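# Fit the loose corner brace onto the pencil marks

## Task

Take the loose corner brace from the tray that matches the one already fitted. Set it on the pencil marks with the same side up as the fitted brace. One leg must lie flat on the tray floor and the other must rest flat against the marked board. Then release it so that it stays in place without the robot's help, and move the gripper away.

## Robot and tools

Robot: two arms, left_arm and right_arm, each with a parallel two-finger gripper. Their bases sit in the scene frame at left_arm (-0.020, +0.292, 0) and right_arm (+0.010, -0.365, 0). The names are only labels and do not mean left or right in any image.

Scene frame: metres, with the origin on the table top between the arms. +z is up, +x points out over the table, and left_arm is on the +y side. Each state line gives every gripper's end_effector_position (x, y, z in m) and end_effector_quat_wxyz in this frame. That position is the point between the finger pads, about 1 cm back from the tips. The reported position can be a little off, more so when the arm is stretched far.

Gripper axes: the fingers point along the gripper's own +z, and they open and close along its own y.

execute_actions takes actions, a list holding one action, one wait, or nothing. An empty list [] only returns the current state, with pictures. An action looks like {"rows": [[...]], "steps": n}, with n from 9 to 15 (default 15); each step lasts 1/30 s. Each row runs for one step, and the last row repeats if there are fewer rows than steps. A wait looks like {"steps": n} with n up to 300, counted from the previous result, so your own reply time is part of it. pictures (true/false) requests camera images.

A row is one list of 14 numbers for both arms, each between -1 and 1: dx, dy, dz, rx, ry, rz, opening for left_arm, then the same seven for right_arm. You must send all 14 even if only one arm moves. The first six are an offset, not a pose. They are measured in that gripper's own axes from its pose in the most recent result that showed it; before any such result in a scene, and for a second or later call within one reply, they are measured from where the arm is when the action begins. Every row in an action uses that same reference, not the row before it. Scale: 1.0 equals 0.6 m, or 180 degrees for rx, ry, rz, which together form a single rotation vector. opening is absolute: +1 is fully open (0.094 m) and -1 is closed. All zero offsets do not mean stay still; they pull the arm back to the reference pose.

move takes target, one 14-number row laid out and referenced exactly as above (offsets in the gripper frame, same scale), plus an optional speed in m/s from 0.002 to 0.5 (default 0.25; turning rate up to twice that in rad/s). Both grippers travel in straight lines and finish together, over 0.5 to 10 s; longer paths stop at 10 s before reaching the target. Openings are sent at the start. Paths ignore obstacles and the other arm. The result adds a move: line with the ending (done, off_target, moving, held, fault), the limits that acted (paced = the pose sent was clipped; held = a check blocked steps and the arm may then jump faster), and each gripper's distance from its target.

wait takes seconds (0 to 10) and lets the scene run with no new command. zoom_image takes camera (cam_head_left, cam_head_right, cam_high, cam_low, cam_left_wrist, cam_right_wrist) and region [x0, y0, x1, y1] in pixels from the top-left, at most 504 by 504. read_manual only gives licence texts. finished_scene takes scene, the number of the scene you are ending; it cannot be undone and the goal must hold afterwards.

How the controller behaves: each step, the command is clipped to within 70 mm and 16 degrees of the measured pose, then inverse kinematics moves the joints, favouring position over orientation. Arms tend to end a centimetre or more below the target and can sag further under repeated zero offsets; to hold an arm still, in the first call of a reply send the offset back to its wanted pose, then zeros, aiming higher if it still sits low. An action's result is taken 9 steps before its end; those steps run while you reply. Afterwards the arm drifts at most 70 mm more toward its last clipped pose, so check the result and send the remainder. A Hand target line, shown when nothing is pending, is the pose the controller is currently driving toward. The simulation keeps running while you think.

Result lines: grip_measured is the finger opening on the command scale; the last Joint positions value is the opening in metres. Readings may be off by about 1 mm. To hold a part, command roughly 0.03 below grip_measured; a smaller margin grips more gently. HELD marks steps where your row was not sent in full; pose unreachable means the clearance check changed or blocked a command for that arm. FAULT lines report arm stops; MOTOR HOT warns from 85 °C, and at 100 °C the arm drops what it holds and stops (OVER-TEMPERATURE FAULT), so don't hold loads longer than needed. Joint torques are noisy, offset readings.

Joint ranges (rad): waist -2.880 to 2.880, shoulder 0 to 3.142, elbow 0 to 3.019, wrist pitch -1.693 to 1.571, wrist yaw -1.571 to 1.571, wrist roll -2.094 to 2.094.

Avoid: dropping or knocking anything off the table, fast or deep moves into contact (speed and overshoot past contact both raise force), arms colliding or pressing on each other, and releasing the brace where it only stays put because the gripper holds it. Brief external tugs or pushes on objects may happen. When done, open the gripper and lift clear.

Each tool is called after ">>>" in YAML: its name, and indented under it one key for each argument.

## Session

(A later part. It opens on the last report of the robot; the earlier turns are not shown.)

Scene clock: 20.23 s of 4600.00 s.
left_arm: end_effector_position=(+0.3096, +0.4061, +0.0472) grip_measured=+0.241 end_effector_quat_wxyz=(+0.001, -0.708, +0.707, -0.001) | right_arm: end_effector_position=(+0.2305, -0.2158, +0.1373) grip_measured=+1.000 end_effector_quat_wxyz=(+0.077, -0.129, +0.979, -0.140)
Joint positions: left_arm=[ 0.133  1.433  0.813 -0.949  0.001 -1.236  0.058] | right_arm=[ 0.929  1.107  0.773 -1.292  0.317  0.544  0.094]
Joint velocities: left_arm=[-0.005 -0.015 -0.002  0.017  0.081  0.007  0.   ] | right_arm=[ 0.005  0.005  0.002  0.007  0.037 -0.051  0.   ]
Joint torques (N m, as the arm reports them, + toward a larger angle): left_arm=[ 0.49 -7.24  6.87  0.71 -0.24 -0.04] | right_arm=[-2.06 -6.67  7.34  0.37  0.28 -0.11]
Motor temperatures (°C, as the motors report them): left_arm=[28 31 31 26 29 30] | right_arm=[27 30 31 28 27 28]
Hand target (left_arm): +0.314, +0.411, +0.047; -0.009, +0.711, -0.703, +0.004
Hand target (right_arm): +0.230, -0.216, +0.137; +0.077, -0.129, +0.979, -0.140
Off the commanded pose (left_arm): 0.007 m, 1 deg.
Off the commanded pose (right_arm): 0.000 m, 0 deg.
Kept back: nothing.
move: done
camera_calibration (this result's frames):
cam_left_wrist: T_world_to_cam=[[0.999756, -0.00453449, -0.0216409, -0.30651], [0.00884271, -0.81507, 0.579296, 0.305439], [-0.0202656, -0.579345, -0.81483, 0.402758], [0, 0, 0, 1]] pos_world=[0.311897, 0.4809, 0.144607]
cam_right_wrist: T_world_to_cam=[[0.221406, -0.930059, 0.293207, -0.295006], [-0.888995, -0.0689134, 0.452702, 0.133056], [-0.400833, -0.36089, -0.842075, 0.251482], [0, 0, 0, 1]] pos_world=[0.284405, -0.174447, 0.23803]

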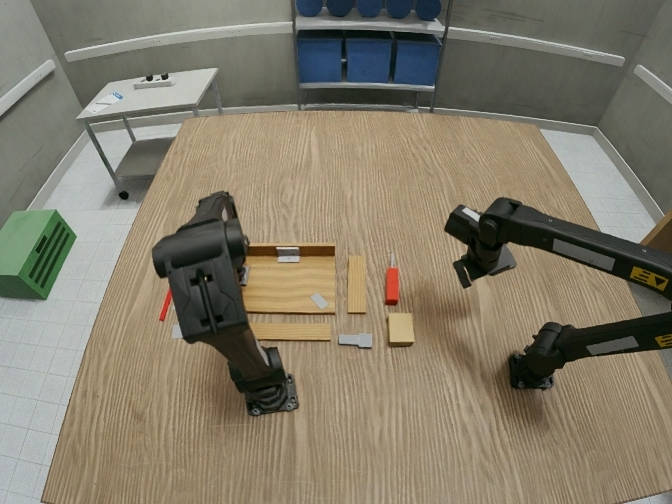

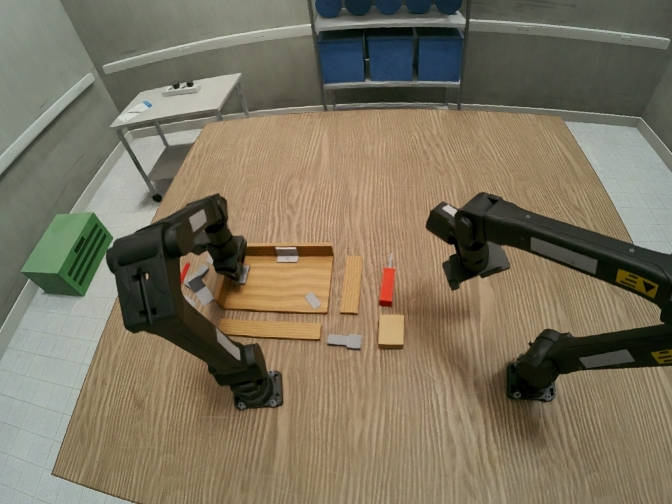

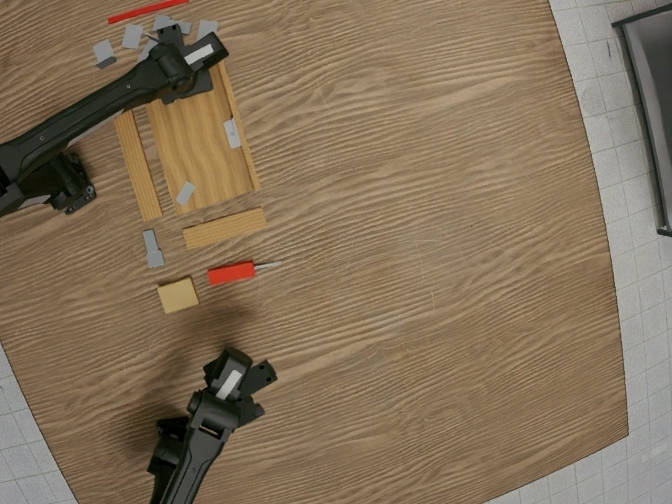

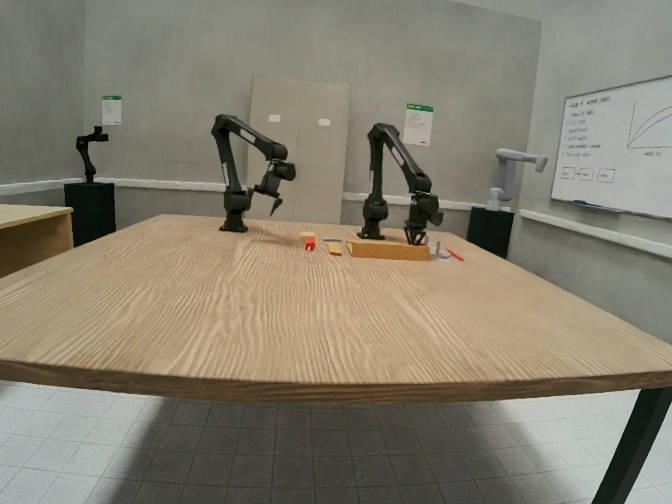

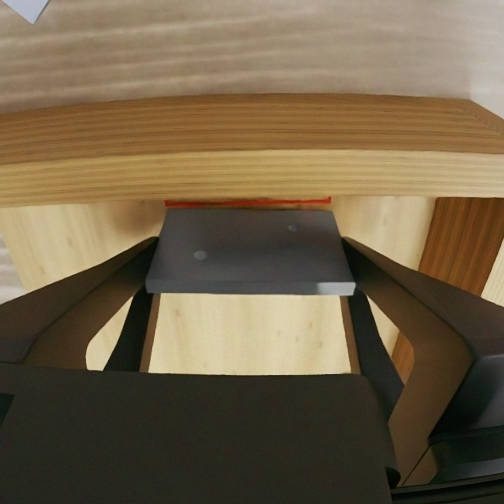

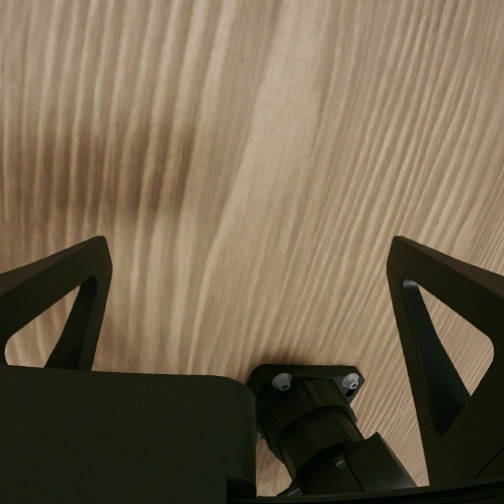

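>>> move:
  target: [-0.008,-0.0048,0.0085,0.006,-0.002,-0.012,0.225,0,0,0,0,0,0,1.0]
  speed: 0.015

Scene clock: 22.17 s of 4600.00 s.
left_arm: end_effector_position=(+0.3084, +0.4061, +0.0435) grip_measured=+0.241 end_effector_quat_wxyz=(+0.003, -0.715, +0.699, -0.002) | right_arm: end_effector_position=(+0.2305, -0.2158, +0.1373) grip_measured=+1.000 end_effector_quat_wxyz=(+0.077, -0.129, +0.979, -0.140)
Joint positions: left_arm=[ 0.134  1.434  0.802 -0.931  0.001 -1.256  0.058] | right_arm=[ 0.929  1.107  0.773 -1.292  0.317  0.544  0.094]
Joint velocities: left_arm=[-0.005 -0.015  0.002 -0.002  0.007 -0.037 -0.   ] | right_arm=[-0.005 -0.015  0.007 -0.022 -0.007  0.037  0.   ]
Joint torques (N m, as the arm reports them, + toward a larger angle): left_arm=[ 0.54 -6.92  6.69  0.93 -0.17 -0.14] | right_arm=[-1.78 -6.94  7.39  0.54  0.24 -0.1 ]
Motor temperatures (°C, as the motors report them): left_arm=[28 31 31 26 29 30] | right_arm=[27 30 32 28 27 28]
Hand target (left_arm): +0.313, +0.411, +0.042; -0.010, +0.721, -0.693, +0.006
Hand target (right_arm): +0.230, -0.216, +0.137; +0.077, -0.129, +0.979, -0.140
Off the commanded pose (left_arm): 0.006 m, 1 deg.
Off the commanded pose (right_arm): 0.000 m, 0 deg.
Kept back: nothing.
move: done
camera_calibration (this result's frames):
cam_left_wrist: T_world_to_cam=[[0.999733, 0.0160922, -0.0165759, -0.313989], [0.0227138, -0.815707, 0.578019, 0.303682], [-0.00421945, -0.578242, -0.815855, 0.394301], [0, 0, 0, 1]] pos_world=[0.308672, 0.48077, 0.140953]
cam_right_wrist: T_world_to_cam=[[0.221406, -0.930059, 0.293207, -0.295006], [-0.888995, -0.0689134, 0.452702, 0.133056], [-0.400833, -0.36089, -0.842075, 0.251482], [0, 0, 0, 1]] pos_world=[0.284405, -0.174447, 0.23803]

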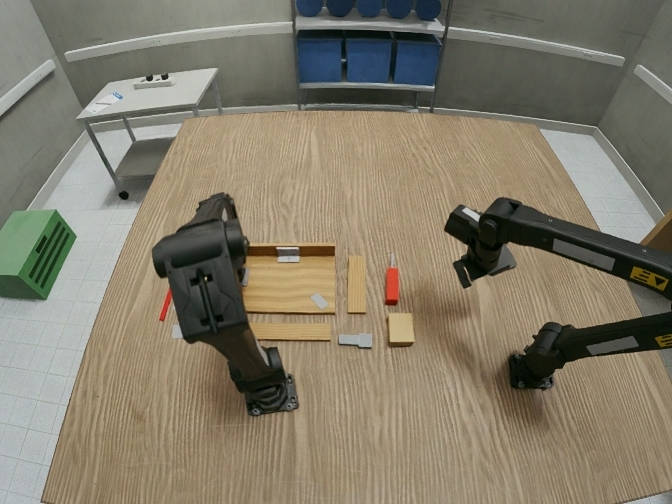

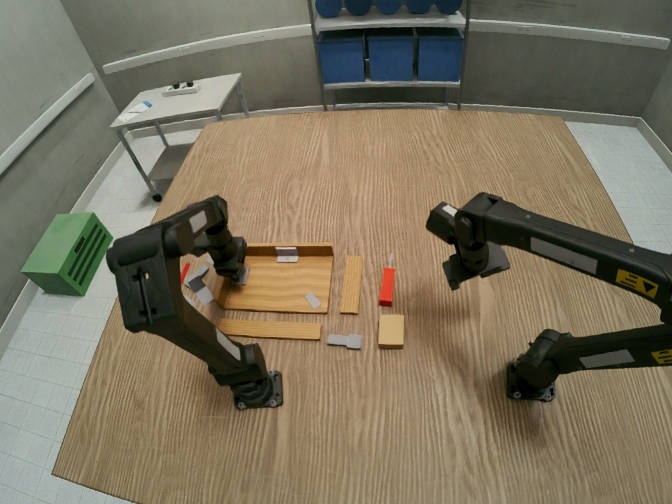

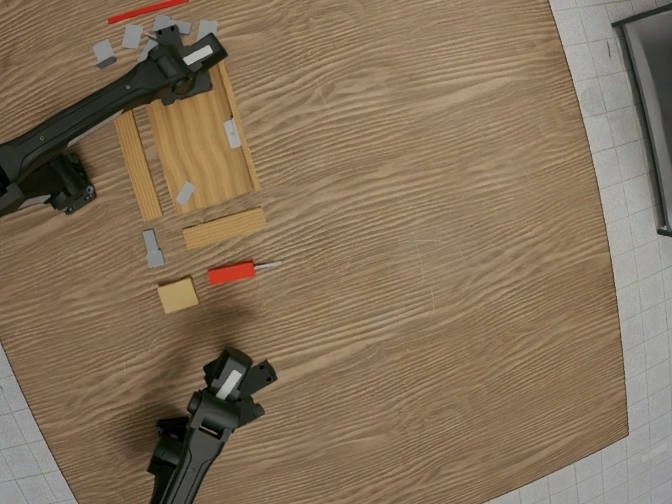

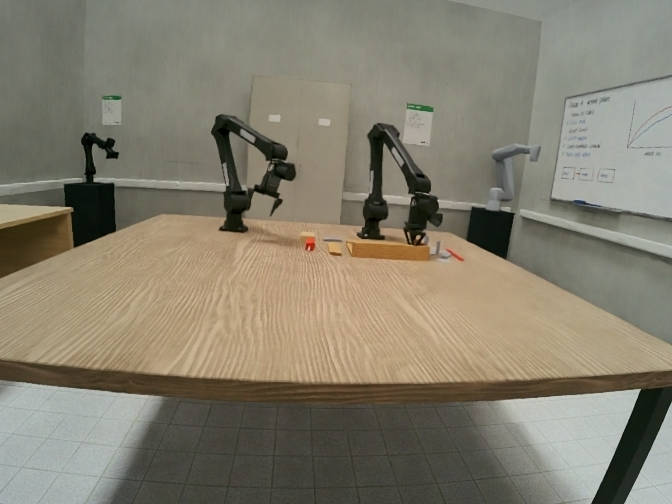

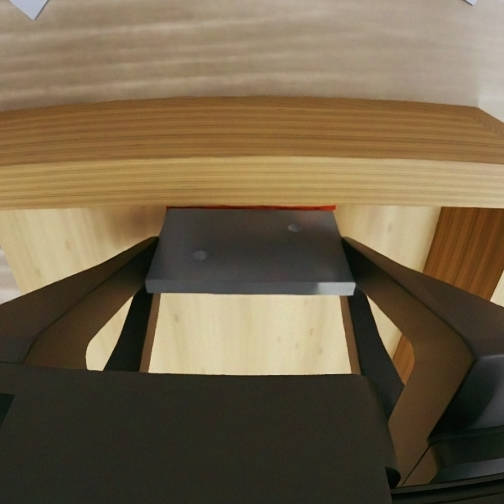

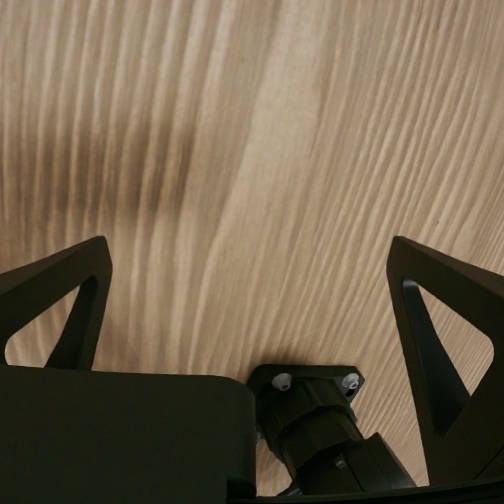

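>>> execute_actions:
  actions:
    - {"rows":[[-0.008,-0.0075,0.0025,0.005,-0.001,-0.004,0.9,0,0,0,0,0,0,1]],"steps":9}
  pictures: false

>>> move:
  target: [-0.008,-0.025,-0.088,0.012,-0.003,0,0.9,0,0,0,0,0,0,1.0]
  speed: 0.15

>>> move:
  target: [-0.063,-0.022,-0.022,0,0,0.5,0.9,0,0,0,0,0,0,1.0]
  speed: 0.5

Scene clock: 22.83 s of 4600.00 s.
left_arm: end_effector_position=(+0.3084, +0.4061, +0.0435) grip_measured=+0.241 end_effector_quat_wxyz=(+0.003, -0.715, +0.699, -0.002) | right_arm: end_effector_position=(+0.2305, -0.2158, +0.1373) grip_measured=+1.000 end_effector_quat_wxyz=(+0.077, -0.129, +0.979, -0.140)
Joint positions: left_arm=[ 0.134  1.434  0.802 -0.931  0.001 -1.256  0.058] | right_arm=[ 0.929  1.107  0.773 -1.292  0.317  0.544  0.094]
Joint velocities: left_arm=[-0.015 -0.015 -0.007  0.002  0.081  0.037  0.   ] | right_arm=[-0.005 -0.005  0.012 -0.012 -0.022 -0.066  0.   ]
Joint torques (N m, as the arm reports them, + toward a larger angle): left_arm=[ 0.87 -6.78  6.77  0.93 -0.21 -0.13] | right_arm=[-2.11 -6.84  7.38  0.42  0.25 -0.06]
Motor temperatures (°C, as the motors report them): left_arm=[28 31 31 26 29 30] | right_arm=[27 30 32 28 27 28]
Kept back: the last 9 steps of this action.
Steps of this call (steps 1 to 20: nothing new was sent). Readings (end_effector_position):
1: left_arm (+0.3084, +0.4061, +0.0435) | right_arm (+0.2305, -0.2158, +0.1373)
2: left_arm (+0.3084, +0.4061, +0.0435) | right_arm (+0.2305, -0.2158, +0.1373)
4: left_arm (+0.3084, +0.4061, +0.0435) | right_arm (+0.2305, -0.2158, +0.1373)
8: left_arm (+0.3084, +0.4061, +0.0435) | right_arm (+0.2305, -0.2158, +0.1373)
20: the state above

Scene clock: 24.03 s of 4600.00 s.
left_arm: end_effector_position=(+0.3101, +0.4071, +0.0816) grip_measured=+0.898 end_effector_quat_wxyz=(+0.008, -0.716, +0.699, -0.005) | right_arm: end_effector_position=(+0.2305, -0.2158, +0.1373) grip_measured=+1.000 end_effector_quat_wxyz=(+0.077, -0.129, +0.979, -0.140)
Joint positions: left_arm=[ 0.135  1.368  0.855 -1.039  0.001 -1.256  0.089] | right_arm=[ 0.929  1.107  0.773 -1.292  0.317  0.544  0.094]
Joint velocities: left_arm=[-0.005 -0.005  0.007 -0.017 -0.022 -0.051 -0.   ] | right_arm=[-0.005 -0.005  0.002  0.012 -0.037 -0.066  0.   ]
Joint torques (N m, as the arm reports them, + toward a larger angle): left_arm=[-0.11 -7.59 10.05 -0.2  -0.09 -0.02] | right_arm=[-1.78 -6.51  7.33  0.31  0.26 -0.13]
Motor temperatures (°C, as the motors report them): left_arm=[28 31 31 26 29 30] | right_arm=[27 30 32 28 27 28]
Hand target (left_arm): +0.322, +0.411, +0.097; -0.020, +0.715, -0.698, +0.012
Hand target (right_arm): +0.230, -0.216, +0.137; +0.077, -0.129, +0.979, -0.140
Off your previous action's commanded pose (left_arm): 0.007 m, 1 deg at its last step (step 9 of this call).
Off your previous action's commanded pose (right_arm): 0.000 m, 0 deg at its last step (step 9 of this call).
Off the commanded pose (left_arm): 0.020 m, 2 deg.
Off the commanded pose (right_arm): 0.000 m, 0 deg.
Kept back: nothing.
move: off_target (left_arm)
camera_calibration (this result's frames):
cam_left_wrist: T_world_to_cam=[[0.999817, 0.0180397, -0.00643766, -0.316777], [0.0184584, -0.817704, 0.575343, 0.284781], [0.00511495, -0.575357, -0.817887, 0.422145], [0, 0, 0, 1]] pos_world=[0.309303, 0.481465, 0.17938]
cam_right_wrist: T_world_to_cam=[[0.221406, -0.930059, 0.293207, -0.295006], [-0.888995, -0.0689134, 0.452702, 0.133056], [-0.400833, -0.36089, -0.842075, 0.251482], [0, 0, 0, 1]] pos_world=[0.284405, -0.174447, 0.23803]

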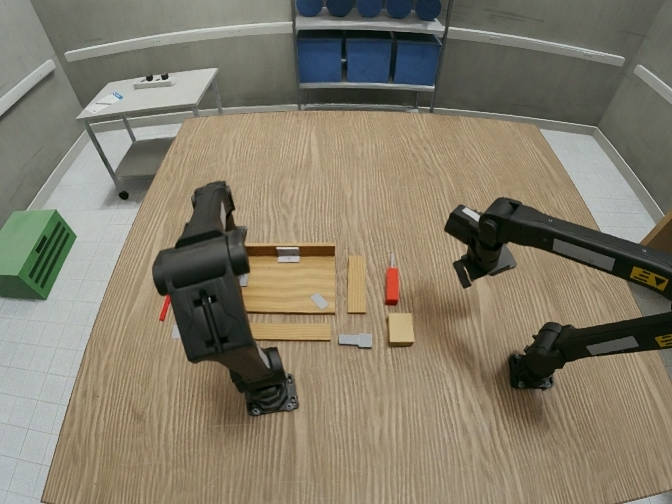

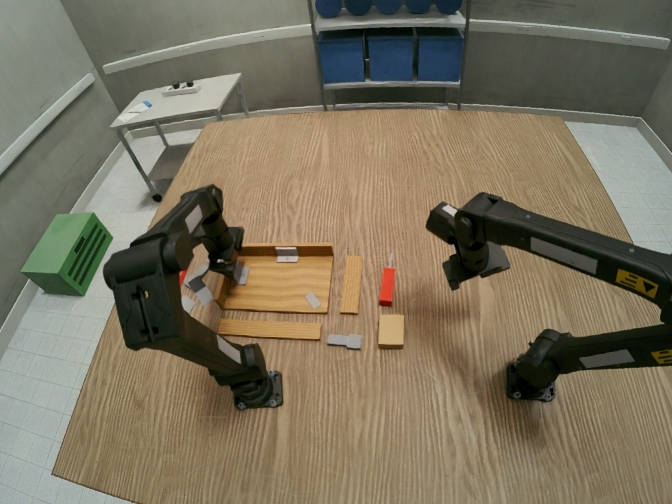

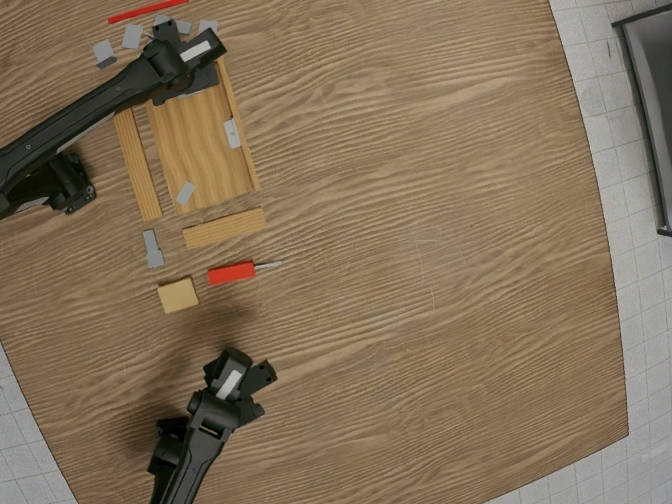

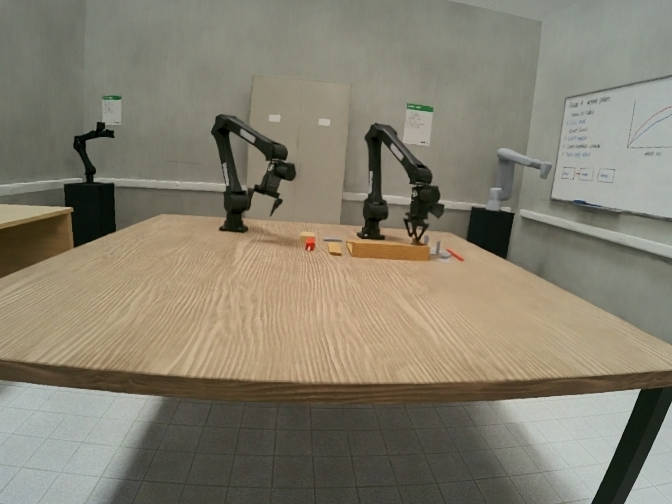

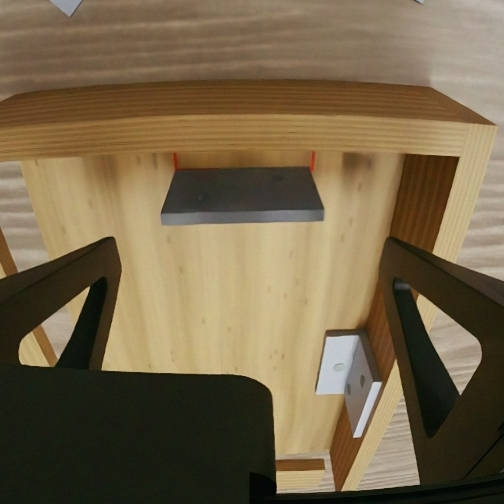

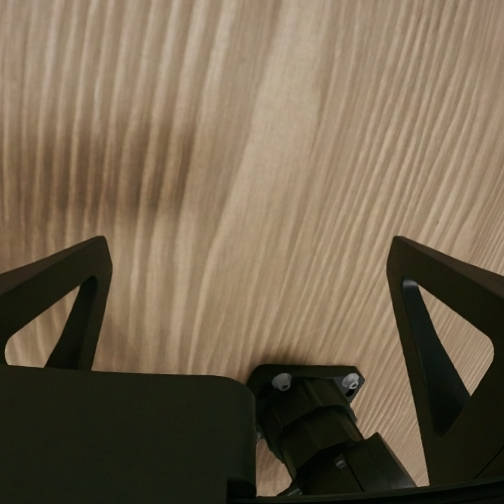

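Scene clock: 26.37 s of 4600.00 s.
left_arm: end_effector_position=(+0.3088, +0.4362, +0.0830) grip_measured=+0.898 end_effector_quat_wxyz=(-0.001, -0.013, +1.000, +0.000) | right_arm: end_effector_position=(+0.2305, -0.2158, +0.1373) grip_measured=+1.000 end_effector_quat_wxyz=(+0.077, -0.129, +0.979, -0.140)
Joint positions: left_arm=[ 0.212  1.404  0.894 -1.063 -0.001  0.39   0.089] | right_arm=[ 0.929  1.107  0.773 -1.292  0.317  0.544  0.094]
Joint velocities: left_arm=[ 0.005 -0.015 -0.007 -0.002  0.022  0.081 -0.   ] | right_arm=[ 0.005 -0.005  0.002 -0.012 -0.037  0.037  0.   ]
Joint torques (N m, as the arm reports them, + toward a larger angle): left_arm=[ 0.68 -6.28 10.75 -0.27  0.07  0.05] | right_arm=[-1.8  -6.54  7.35  0.42  0.26 -0.13]
Motor temperatures (°C, as the motors report them): left_arm=[28 31 31 26 29 30] | right_arm=[27 30 32 28 27 28]
Hand target (left_arm): +0.322, +0.445, +0.096; +0.010, -0.012, +1.000, +0.002
Hand target (right_arm): +0.230, -0.216, +0.137; +0.077, -0.129, +0.979, -0.140
Off the commanded pose (left_arm): 0.020 m, 1 deg.
Off the commanded pose (right_arm): 0.000 m, 0 deg.
Kept back: nothing.
move: off_target (left_arm)
camera_calibration (this result's frames):
cam_left_wrist: T_world_to_cam=[[0.0189355, -0.999522, -0.0244256, 0.432252], [-0.813325, -0.0296075, 0.581056, 0.22044], [-0.581502, 0.00886336, -0.813497, 0.365922], [0, 0, 0, 1]] pos_world=[0.383889, 0.435329, 0.180146]
cam_right_wrist: T_world_to_cam=[[0.221406, -0.930059, 0.293207, -0.295006], [-0.888995, -0.0689134, 0.452702, 0.133056], [-0.400833, -0.36089, -0.842075, 0.251482], [0, 0, 0, 1]] pos_world=[0.284405, -0.174447, 0.23803]

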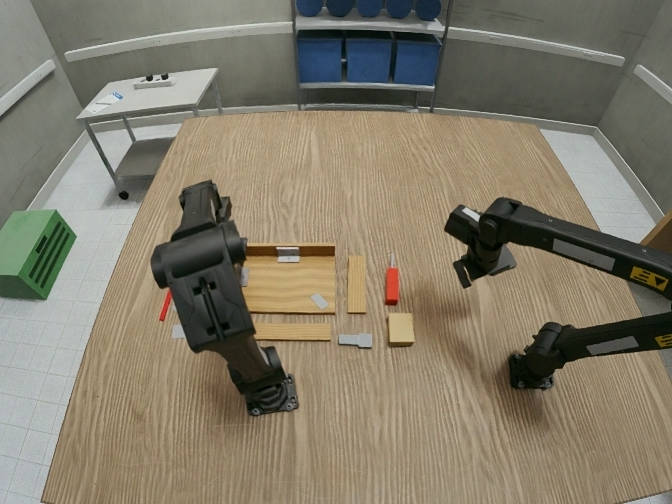

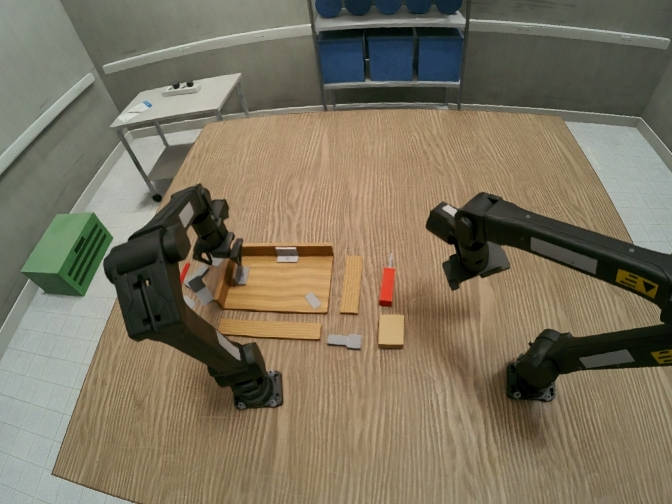

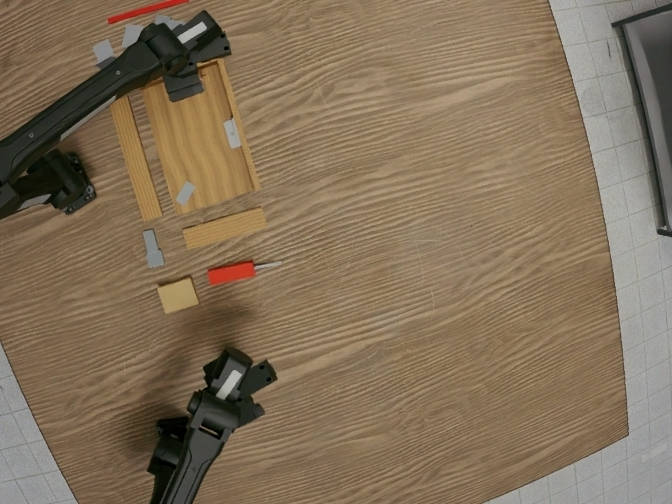

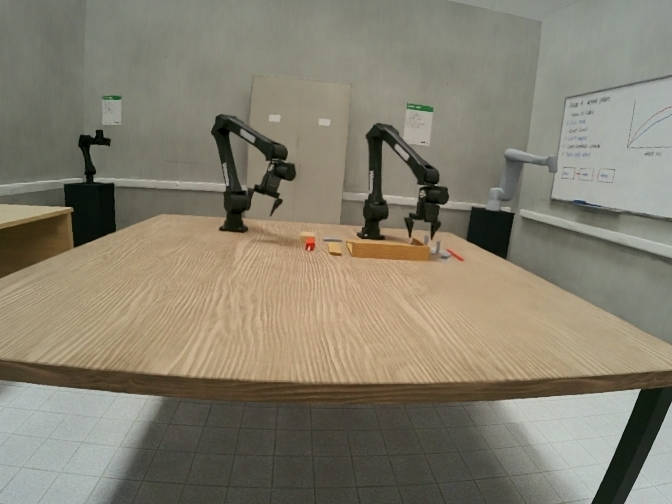

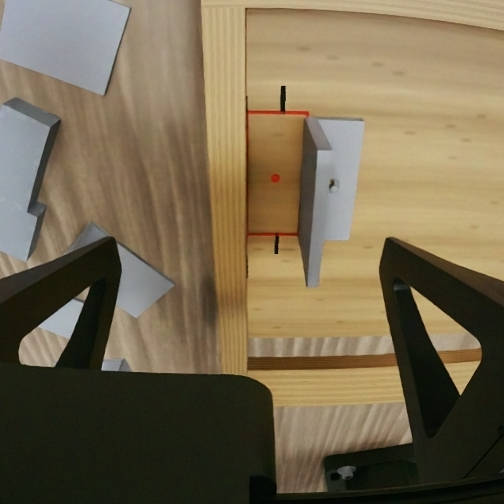

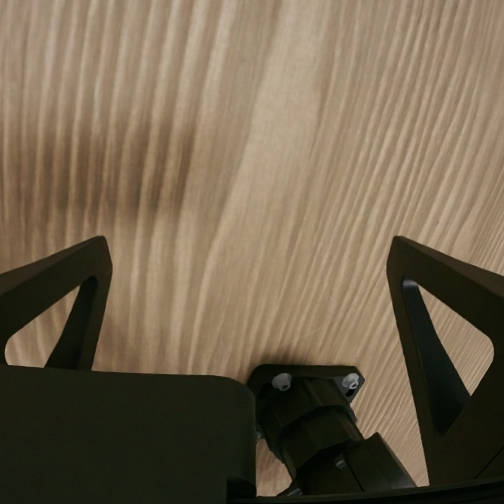

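>>> move:
  target: [-0.007,0.0163,0.0817,-0.003,-0.006,0,0.85,0,0,0,0,0,0,1.0]
  speed: 0.1

Scene clock: 27.53 s of 4600.00 s.
left_arm: end_effector_position=(+0.3084, +0.4408, +0.0328) grip_measured=+0.852 end_effector_quat_wxyz=(-0.001, -0.012, +1.000, -0.000) | right_arm: end_effector_position=(+0.2305, -0.2158, +0.1373) grip_measured=+1.000 end_effector_quat_wxyz=(+0.077, -0.129, +0.979, -0.140)
Joint positions: left_arm=[ 0.224  1.492  0.83  -0.912 -0.001  0.403  0.087] | right_arm=[ 0.929  1.107  0.773 -1.292  0.317  0.544  0.094]
Joint velocities: left_arm=[-0.005 -0.005  0.022  0.002 -0.007 -0.022  0.   ] | right_arm=[-0.005 -0.005  0.002  0.007 -0.022 -0.007  0.   ]
Joint torques (N m, as the arm reports them, + toward a larger angle): left_arm=[ 0.6  -7.94  6.77  1.01 -0.12 -0.01] | right_arm=[-2.37 -6.92  7.3   0.45  0.25 -0.07]
Motor temperatures (°C, as the motors report them): left_arm=[28 31 31 26 29 30] | right_arm=[27 30 32 28 27 28]
Hand target (left_arm): +0.313, +0.446, +0.034; +0.008, -0.012, +1.000, +0.005
Hand target (right_arm): +0.230, -0.216, +0.137; +0.077, -0.129, +0.979, -0.140
Off the commanded pose (left_arm): 0.007 m, 1 deg.
Off the commanded pose (right_arm): 0.000 m, 0 deg.
Kept back: nothing.
move: done
camera_calibration (this result's frames):
cam_left_wrist: T_world_to_cam=[[0.0185374, -0.999538, -0.0240939, 0.435763], [-0.812932, -0.0290968, 0.581631, 0.248979], [-0.582063, 0.00880483, -0.813096, 0.325027], [0, 0, 0, 1]] pos_world=[0.383512, 0.439945, 0.129964]
cam_right_wrist: T_world_to_cam=[[0.221406, -0.930059, 0.293207, -0.295006], [-0.888995, -0.0689134, 0.452702, 0.133056], [-0.400833, -0.36089, -0.842075, 0.251482], [0, 0, 0, 1]] pos_world=[0.284405, -0.174447, 0.23803]

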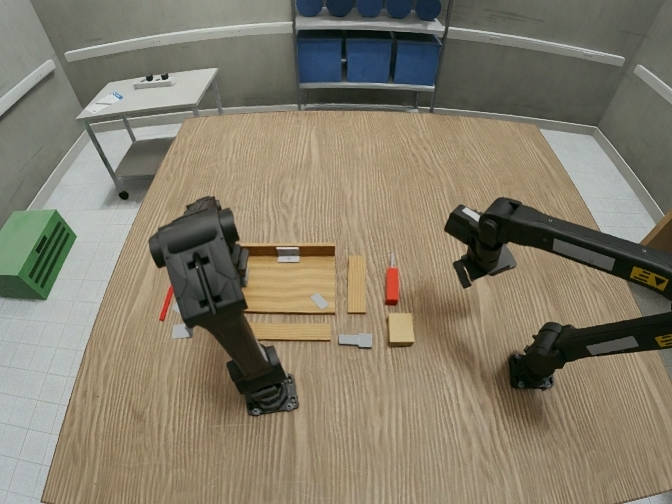

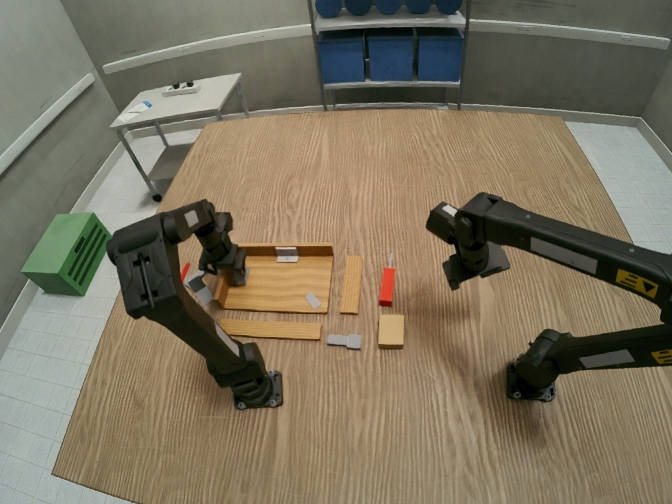

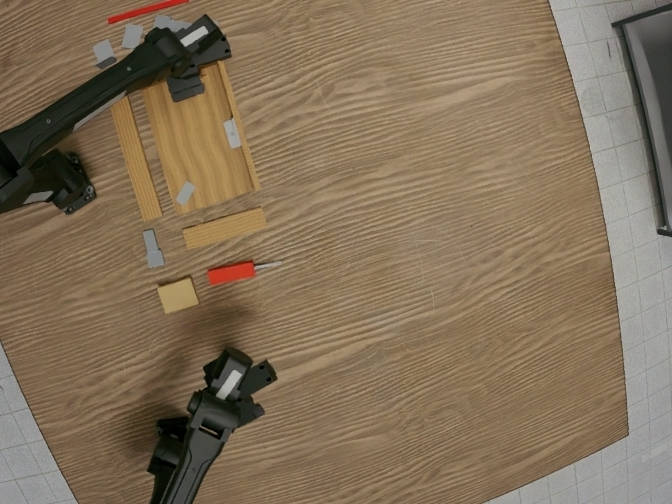

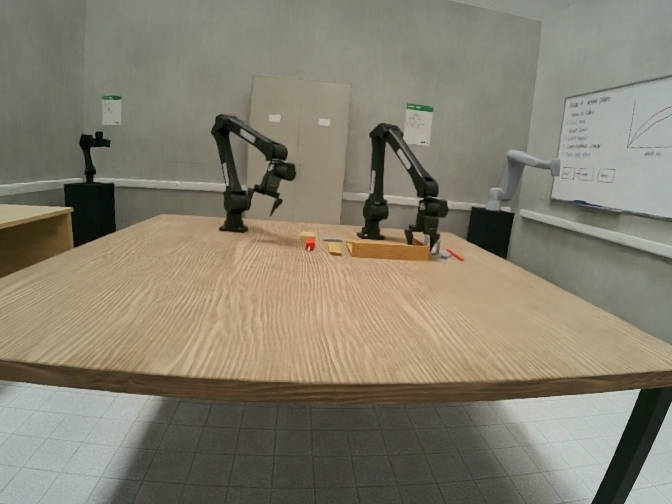

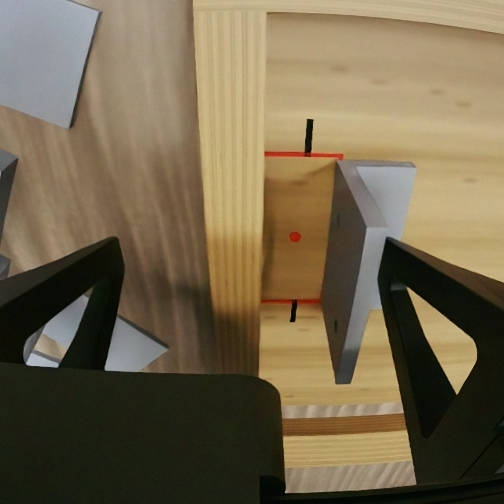

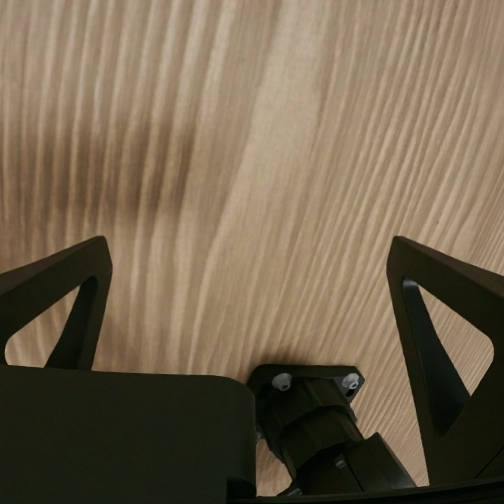

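>>> execute_actions:
  actions:
    - {"rows":[[-0.0077,0.0087,-0.002,-0.003,-0.006,0,0.75,0,0,0,0,0,0,1],[-0.0077,0.0087,-0.002,-0.003,-0.006,0,0.66,0,0,0,0,0,0,1],[-0.0077,0.0087,-0.002,-0.003,-0.006,0,0.6,0,0,0,0,0,0,1],[-0.0077,0.0087,-0.002,-0.003,-0.006,0,0.56,0,0,0,0,0,0,1],[-0.0077,0.0087,-0.002,-0.003,-0.006,0,0.52,0,0,0,0,0,0,1],[-0.0077,0.0087,-0.002,-0.003,-0.006,0,0.48,0,0,0,0,0,0,1],[-0.0077,0.0087,-0.002,-0.003,-0.006,0,0.44,0,0,0,0,0,0,1],[-0.0077,0.0087,-0.002,-0.003,-0.006,0,0.39,0,0,0,0,0,0,1],[-0.0077,0.0087,-0.002,-0.003,-0.006,0,0.34,0,0,0,0,0,0,1],[-0.0077,0.0087,-0.002,-0.003,-0.006,0,0.29,0,0,0,0,0,0,1],[-0.0077,0.0087,-0.002,-0.003,-0.006,0,0.24,0,0,0,0,0,0,1],[-0.0077,0.0087,-0.002,-0.003,-0.006,0,0.19,0,0,0,0,0,0,1],[-0.0077,0.0087,-0.002,-0.003,-0.006,0,0.14,0,0,0,0,0,0,1],[-0.0077,0.0087,-0.002,-0.003,-0.006,0,0.09,0,0,0,0,0,0,1],[-0.0077,0.0087,-0.002,-0.003,-0.006,0,0.04,0,0,0,0,0,0,1]],"steps":15}
  pictures: false

>>> execute_actions:
  actions:
    - {"rows":[[-0.0077,0.0087,-0.002,-0.003,-0.006,0,-0.02,0,0,0,0,0,0,1],[-0.0077,0.0087,-0.002,-0.003,-0.006,0,-0.08,0,0,0,0,0,0,1],[-0.0077,0.0087,-0.002,-0.003,-0.006,0,-0.14,0,0,0,0,0,0,1],[-0.0077,0.0087,-0.002,-0.003,-0.006,0,-0.2,0,0,0,0,0,0,1],[-0.0077,0.0087,-0.002,-0.003,-0.006,0,-0.26,0,0,0,0,0,0,1],[-0.0077,0.0087,-0.002,-0.003,-0.006,0,-0.32,0,0,0,0,0,0,1],[-0.0077,0.0087,-0.002,-0.003,-0.006,0,-0.38,0,0,0,0,0,0,1],[-0.0077,0.0087,-0.002,-0.003,-0.006,0,-0.44,0,0,0,0,0,0,1],[-0.0077,0.0087,-0.002,-0.003,-0.006,0,-0.49,0,0,0,0,0,0,1],[-0.0077,0.0087,-0.002,-0.003,-0.006,0,-0.54,0,0,0,0,0,0,1],[-0.0077,0.0087,-0.002,-0.003,-0.006,0,-0.58,0,0,0,0,0,0,1],[-0.0077,0.0087,-0.002,-0.003,-0.006,0,-0.62,0,0,0,0,0,0,1],[-0.0077,0.0087,-0.002,-0.003,-0.006,0,-0.65,0,0,0,0,0,0,1],[-0.0077,0.0087,-0.002,-0.003,-0.006,0,-0.67,0,0,0,0,0,0,1],[-0.0077,0.0087,-0.002,-0.003,-0.006,0,-0.69,0,0,0,0,0,0,1]],"steps":15}
  pictures: false

>>> execute_actions:
  actions:
    - {"steps":14}
  pictures: true

Scene clock: 29.83 s of 4600.00 s.
left_arm: end_effector_position=(+0.3084, +0.4408, +0.0328) grip_measured=+0.502 end_effector_quat_wxyz=(-0.001, -0.012, +1.000, -0.000) | right_arm: end_effector_position=(+0.2305, -0.2158, +0.1373) grip_measured=+1.000 end_effector_quat_wxyz=(+0.077, -0.129, +0.979, -0.140)
Joint positions: left_arm=[ 0.224  1.492  0.83  -0.912 -0.001  0.403  0.071] | right_arm=[ 0.929  1.107  0.773 -1.292  0.317  0.544  0.094]
Joint velocities: left_arm=[-0.015 -0.015 -0.002 -0.017  0.022 -0.037 -0.041] | right_arm=[ 0.005 -0.005  0.007 -0.007  0.007 -0.037  0.   ]
Joint torques (N m, as the arm reports them, + toward a larger angle): left_arm=[ 0.5  -7.73  6.74  0.81 -0.1   0.01] | right_arm=[-2.44 -7.08  7.36  0.36  0.25 -0.11]
Motor temperatures (°C, as the motors report them): left_arm=[28 31 31 26 29 30] | right_arm=[27 30 32 28 27 28]
Steps of this call (steps 1 to 63: nothing new was sent; steps 64 to 69: the first 6 steps of this action). Readings (end_effector_position):
64: left_arm (+0.3084, +0.4408, +0.0328) | right_arm (+0.2305, -0.2158, +0.1373)
65: left_arm (+0.3084, +0.4408, +0.0328) | right_arm (+0.2305, -0.2158, +0.1373)
67: left_arm (+0.3084, +0.4408, +0.0328) | right_arm (+0.2305, -0.2158, +0.1373)
69: the state above

Scene clock: 30.33 s of 4600.00 s.
left_arm: end_effector_position=(+0.3084, +0.4408, +0.0328) grip_measured=-0.287 end_effector_quat_wxyz=(-0.001, -0.012, +1.000, -0.000) | right_arm: end_effector_position=(+0.2305, -0.2158, +0.1373) grip_measured=+1.000 end_effector_quat_wxyz=(+0.077, -0.129, +0.979, -0.140)
Joint positions: left_arm=[ 0.224  1.492  0.83  -0.912 -0.001  0.404  0.033] | right_arm=[ 0.929  1.107  0.773 -1.292  0.317  0.544  0.094]
Joint velocities: left_arm=[-0.005  0.005  0.007  0.017 -0.007  0.066 -0.062] | right_arm=[-0.005  0.005 -0.002 -0.002 -0.051  0.007  0.   ]
Joint torques (N m, as the arm reports them, + toward a larger angle): left_arm=[ 0.57 -7.63  6.77  0.94 -0.14  0.06] | right_arm=[-1.99 -7.13  7.21  0.3   0.24 -0.12]
Motor temperatures (°C, as the motors report them): left_arm=[28 31 31 26 29 30] | right_arm=[27 30 32 28 27 28]
Off your previous action's commanded pose (left_arm): 0.007 m, 1 deg at its last step (step 9 of this call).
Off your previous action's commanded pose (right_arm): 0.000 m, 0 deg at its last step (step 9 of this call).
Steps of this call (steps 1 to 9: the last 9 steps of your previous action; steps 10 to 15: the first 6 steps of this action, its rows measured from where the robot was after step 9). Readings (end_effector_position):
9: left_arm (+0.3084, +0.4408, +0.0328) | right_arm (+0.2305, -0.2158, +0.1373)
10: left_arm (+0.3084, +0.4408, +0.0328) | right_arm (+0.2305, -0.2158, +0.1373)
11: left_arm (+0.3084, +0.4408, +0.0328) | right_arm (+0.2305, -0.2158, +0.1373)
13: left_arm (+0.3084, +0.4408, +0.0328) | right_arm (+0.2305, -0.2158, +0.1373)
15: the state above

Scene clock: 30.80 s of 4600.00 s.
left_arm: end_effector_position=(+0.3085, +0.4416, +0.0328) grip_measured=-0.662 end_effector_quat_wxyz=(-0.001, -0.012, +1.000, +0.001) | right_arm: end_effector_position=(+0.2305, -0.2158, +0.1373) grip_measured=+1.000 end_effector_quat_wxyz=(+0.077, -0.129, +0.979, -0.140)
Joint positions: left_arm=[ 0.225  1.492  0.83  -0.91  -0.002  0.404  0.016] | right_arm=[ 0.929  1.107  0.773 -1.292  0.317  0.544  0.094]
Joint velocities: left_arm=[ 0.005  0.015 -0.012 -0.012 -0.007 -0.081  0.001] | right_arm=[-0.024 -0.005 -0.012 -0.007  0.051  0.022  0.   ]
Joint torques (N m, as the arm reports them, + toward a larger angle): left_arm=[ 0.4  -7.4   6.63  0.91 -0.04  0.04] | right_arm=[-1.89 -6.63  7.21  0.37  0.27 -0.11]
Motor temperatures (°C, as the motors report them): left_arm=[28 31 31 26 29 30] | right_arm=[27 30 32 28 27 28]
Hand target (left_arm): +0.313, +0.446, +0.034; +0.008, -0.012, +1.000, +0.005
Hand target (right_arm): +0.230, -0.216, +0.137; +0.077, -0.129, +0.979, -0.140
Off the commanded pose (left_arm): 0.006 m, 1 deg.
Off the commanded pose (right_arm): 0.000 m, 0 deg.
Kept back: nothing.
Steps of this call (steps 1 to 9: the last 9 steps of your previous action; steps 10 to 14: nothing new was sent). Readings (end_effector_position):
1: left_arm (+0.3084, +0.4408, +0.0328) | right_arm (+0.2305, -0.2158, +0.1373)
2: left_arm (+0.3084, +0.4408, +0.0328) | right_arm (+0.2305, -0.2158, +0.1373)
4: left_arm (+0.3084, +0.4408, +0.0328) | right_arm (+0.2305, -0.2158, +0.1373)
8: left_arm (+0.3084, +0.4415, +0.0328) | right_arm (+0.2305, -0.2158, +0.1373)
14: the state above
camera_calibration (this result's frames):
cam_left_wrist: T_world_to_cam=[[0.0181809, -0.99949, -0.0262488, 0.436729], [-0.813583, -0.0300489, 0.580671, 0.249775], [-0.581164, 0.0107984, -0.813715, 0.323968], [0, 0, 0, 1]] pos_world=[0.383551, 0.440513, 0.130044]
cam_right_wrist: T_world_to_cam=[[0.221406, -0.930059, 0.293207, -0.295006], [-0.888995, -0.0689134, 0.452702, 0.133056], [-0.400833, -0.36089, -0.842075, 0.251482], [0, 0, 0, 1]] pos_world=[0.284405, -0.174447, 0.23803]

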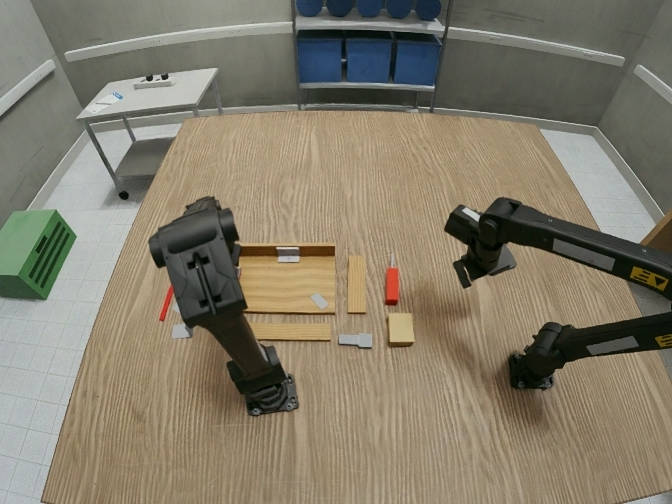

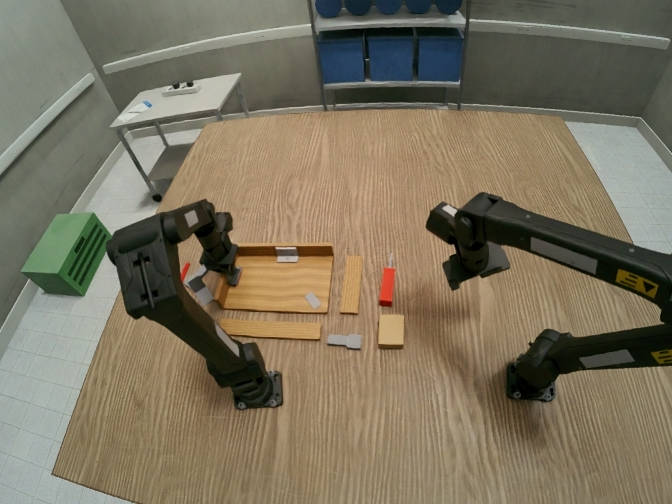

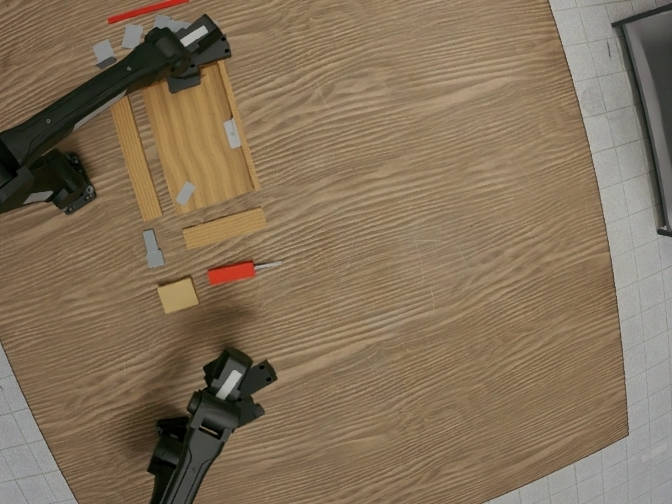

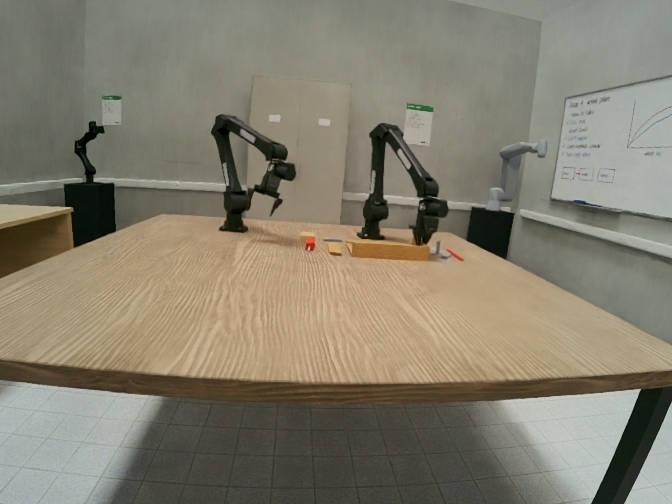

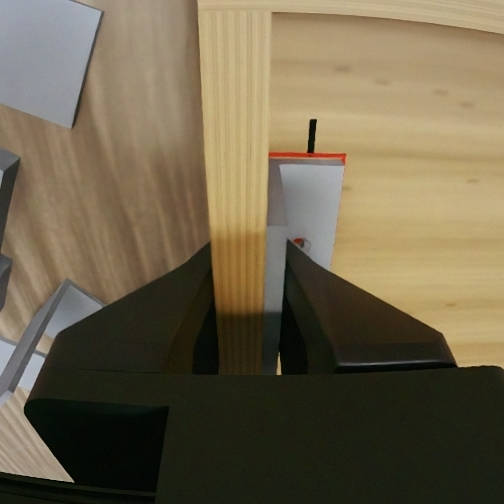

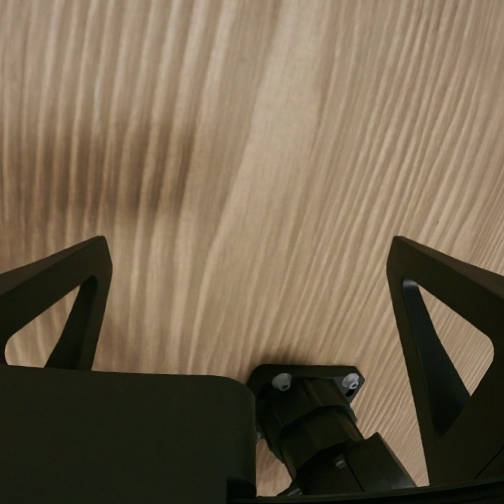

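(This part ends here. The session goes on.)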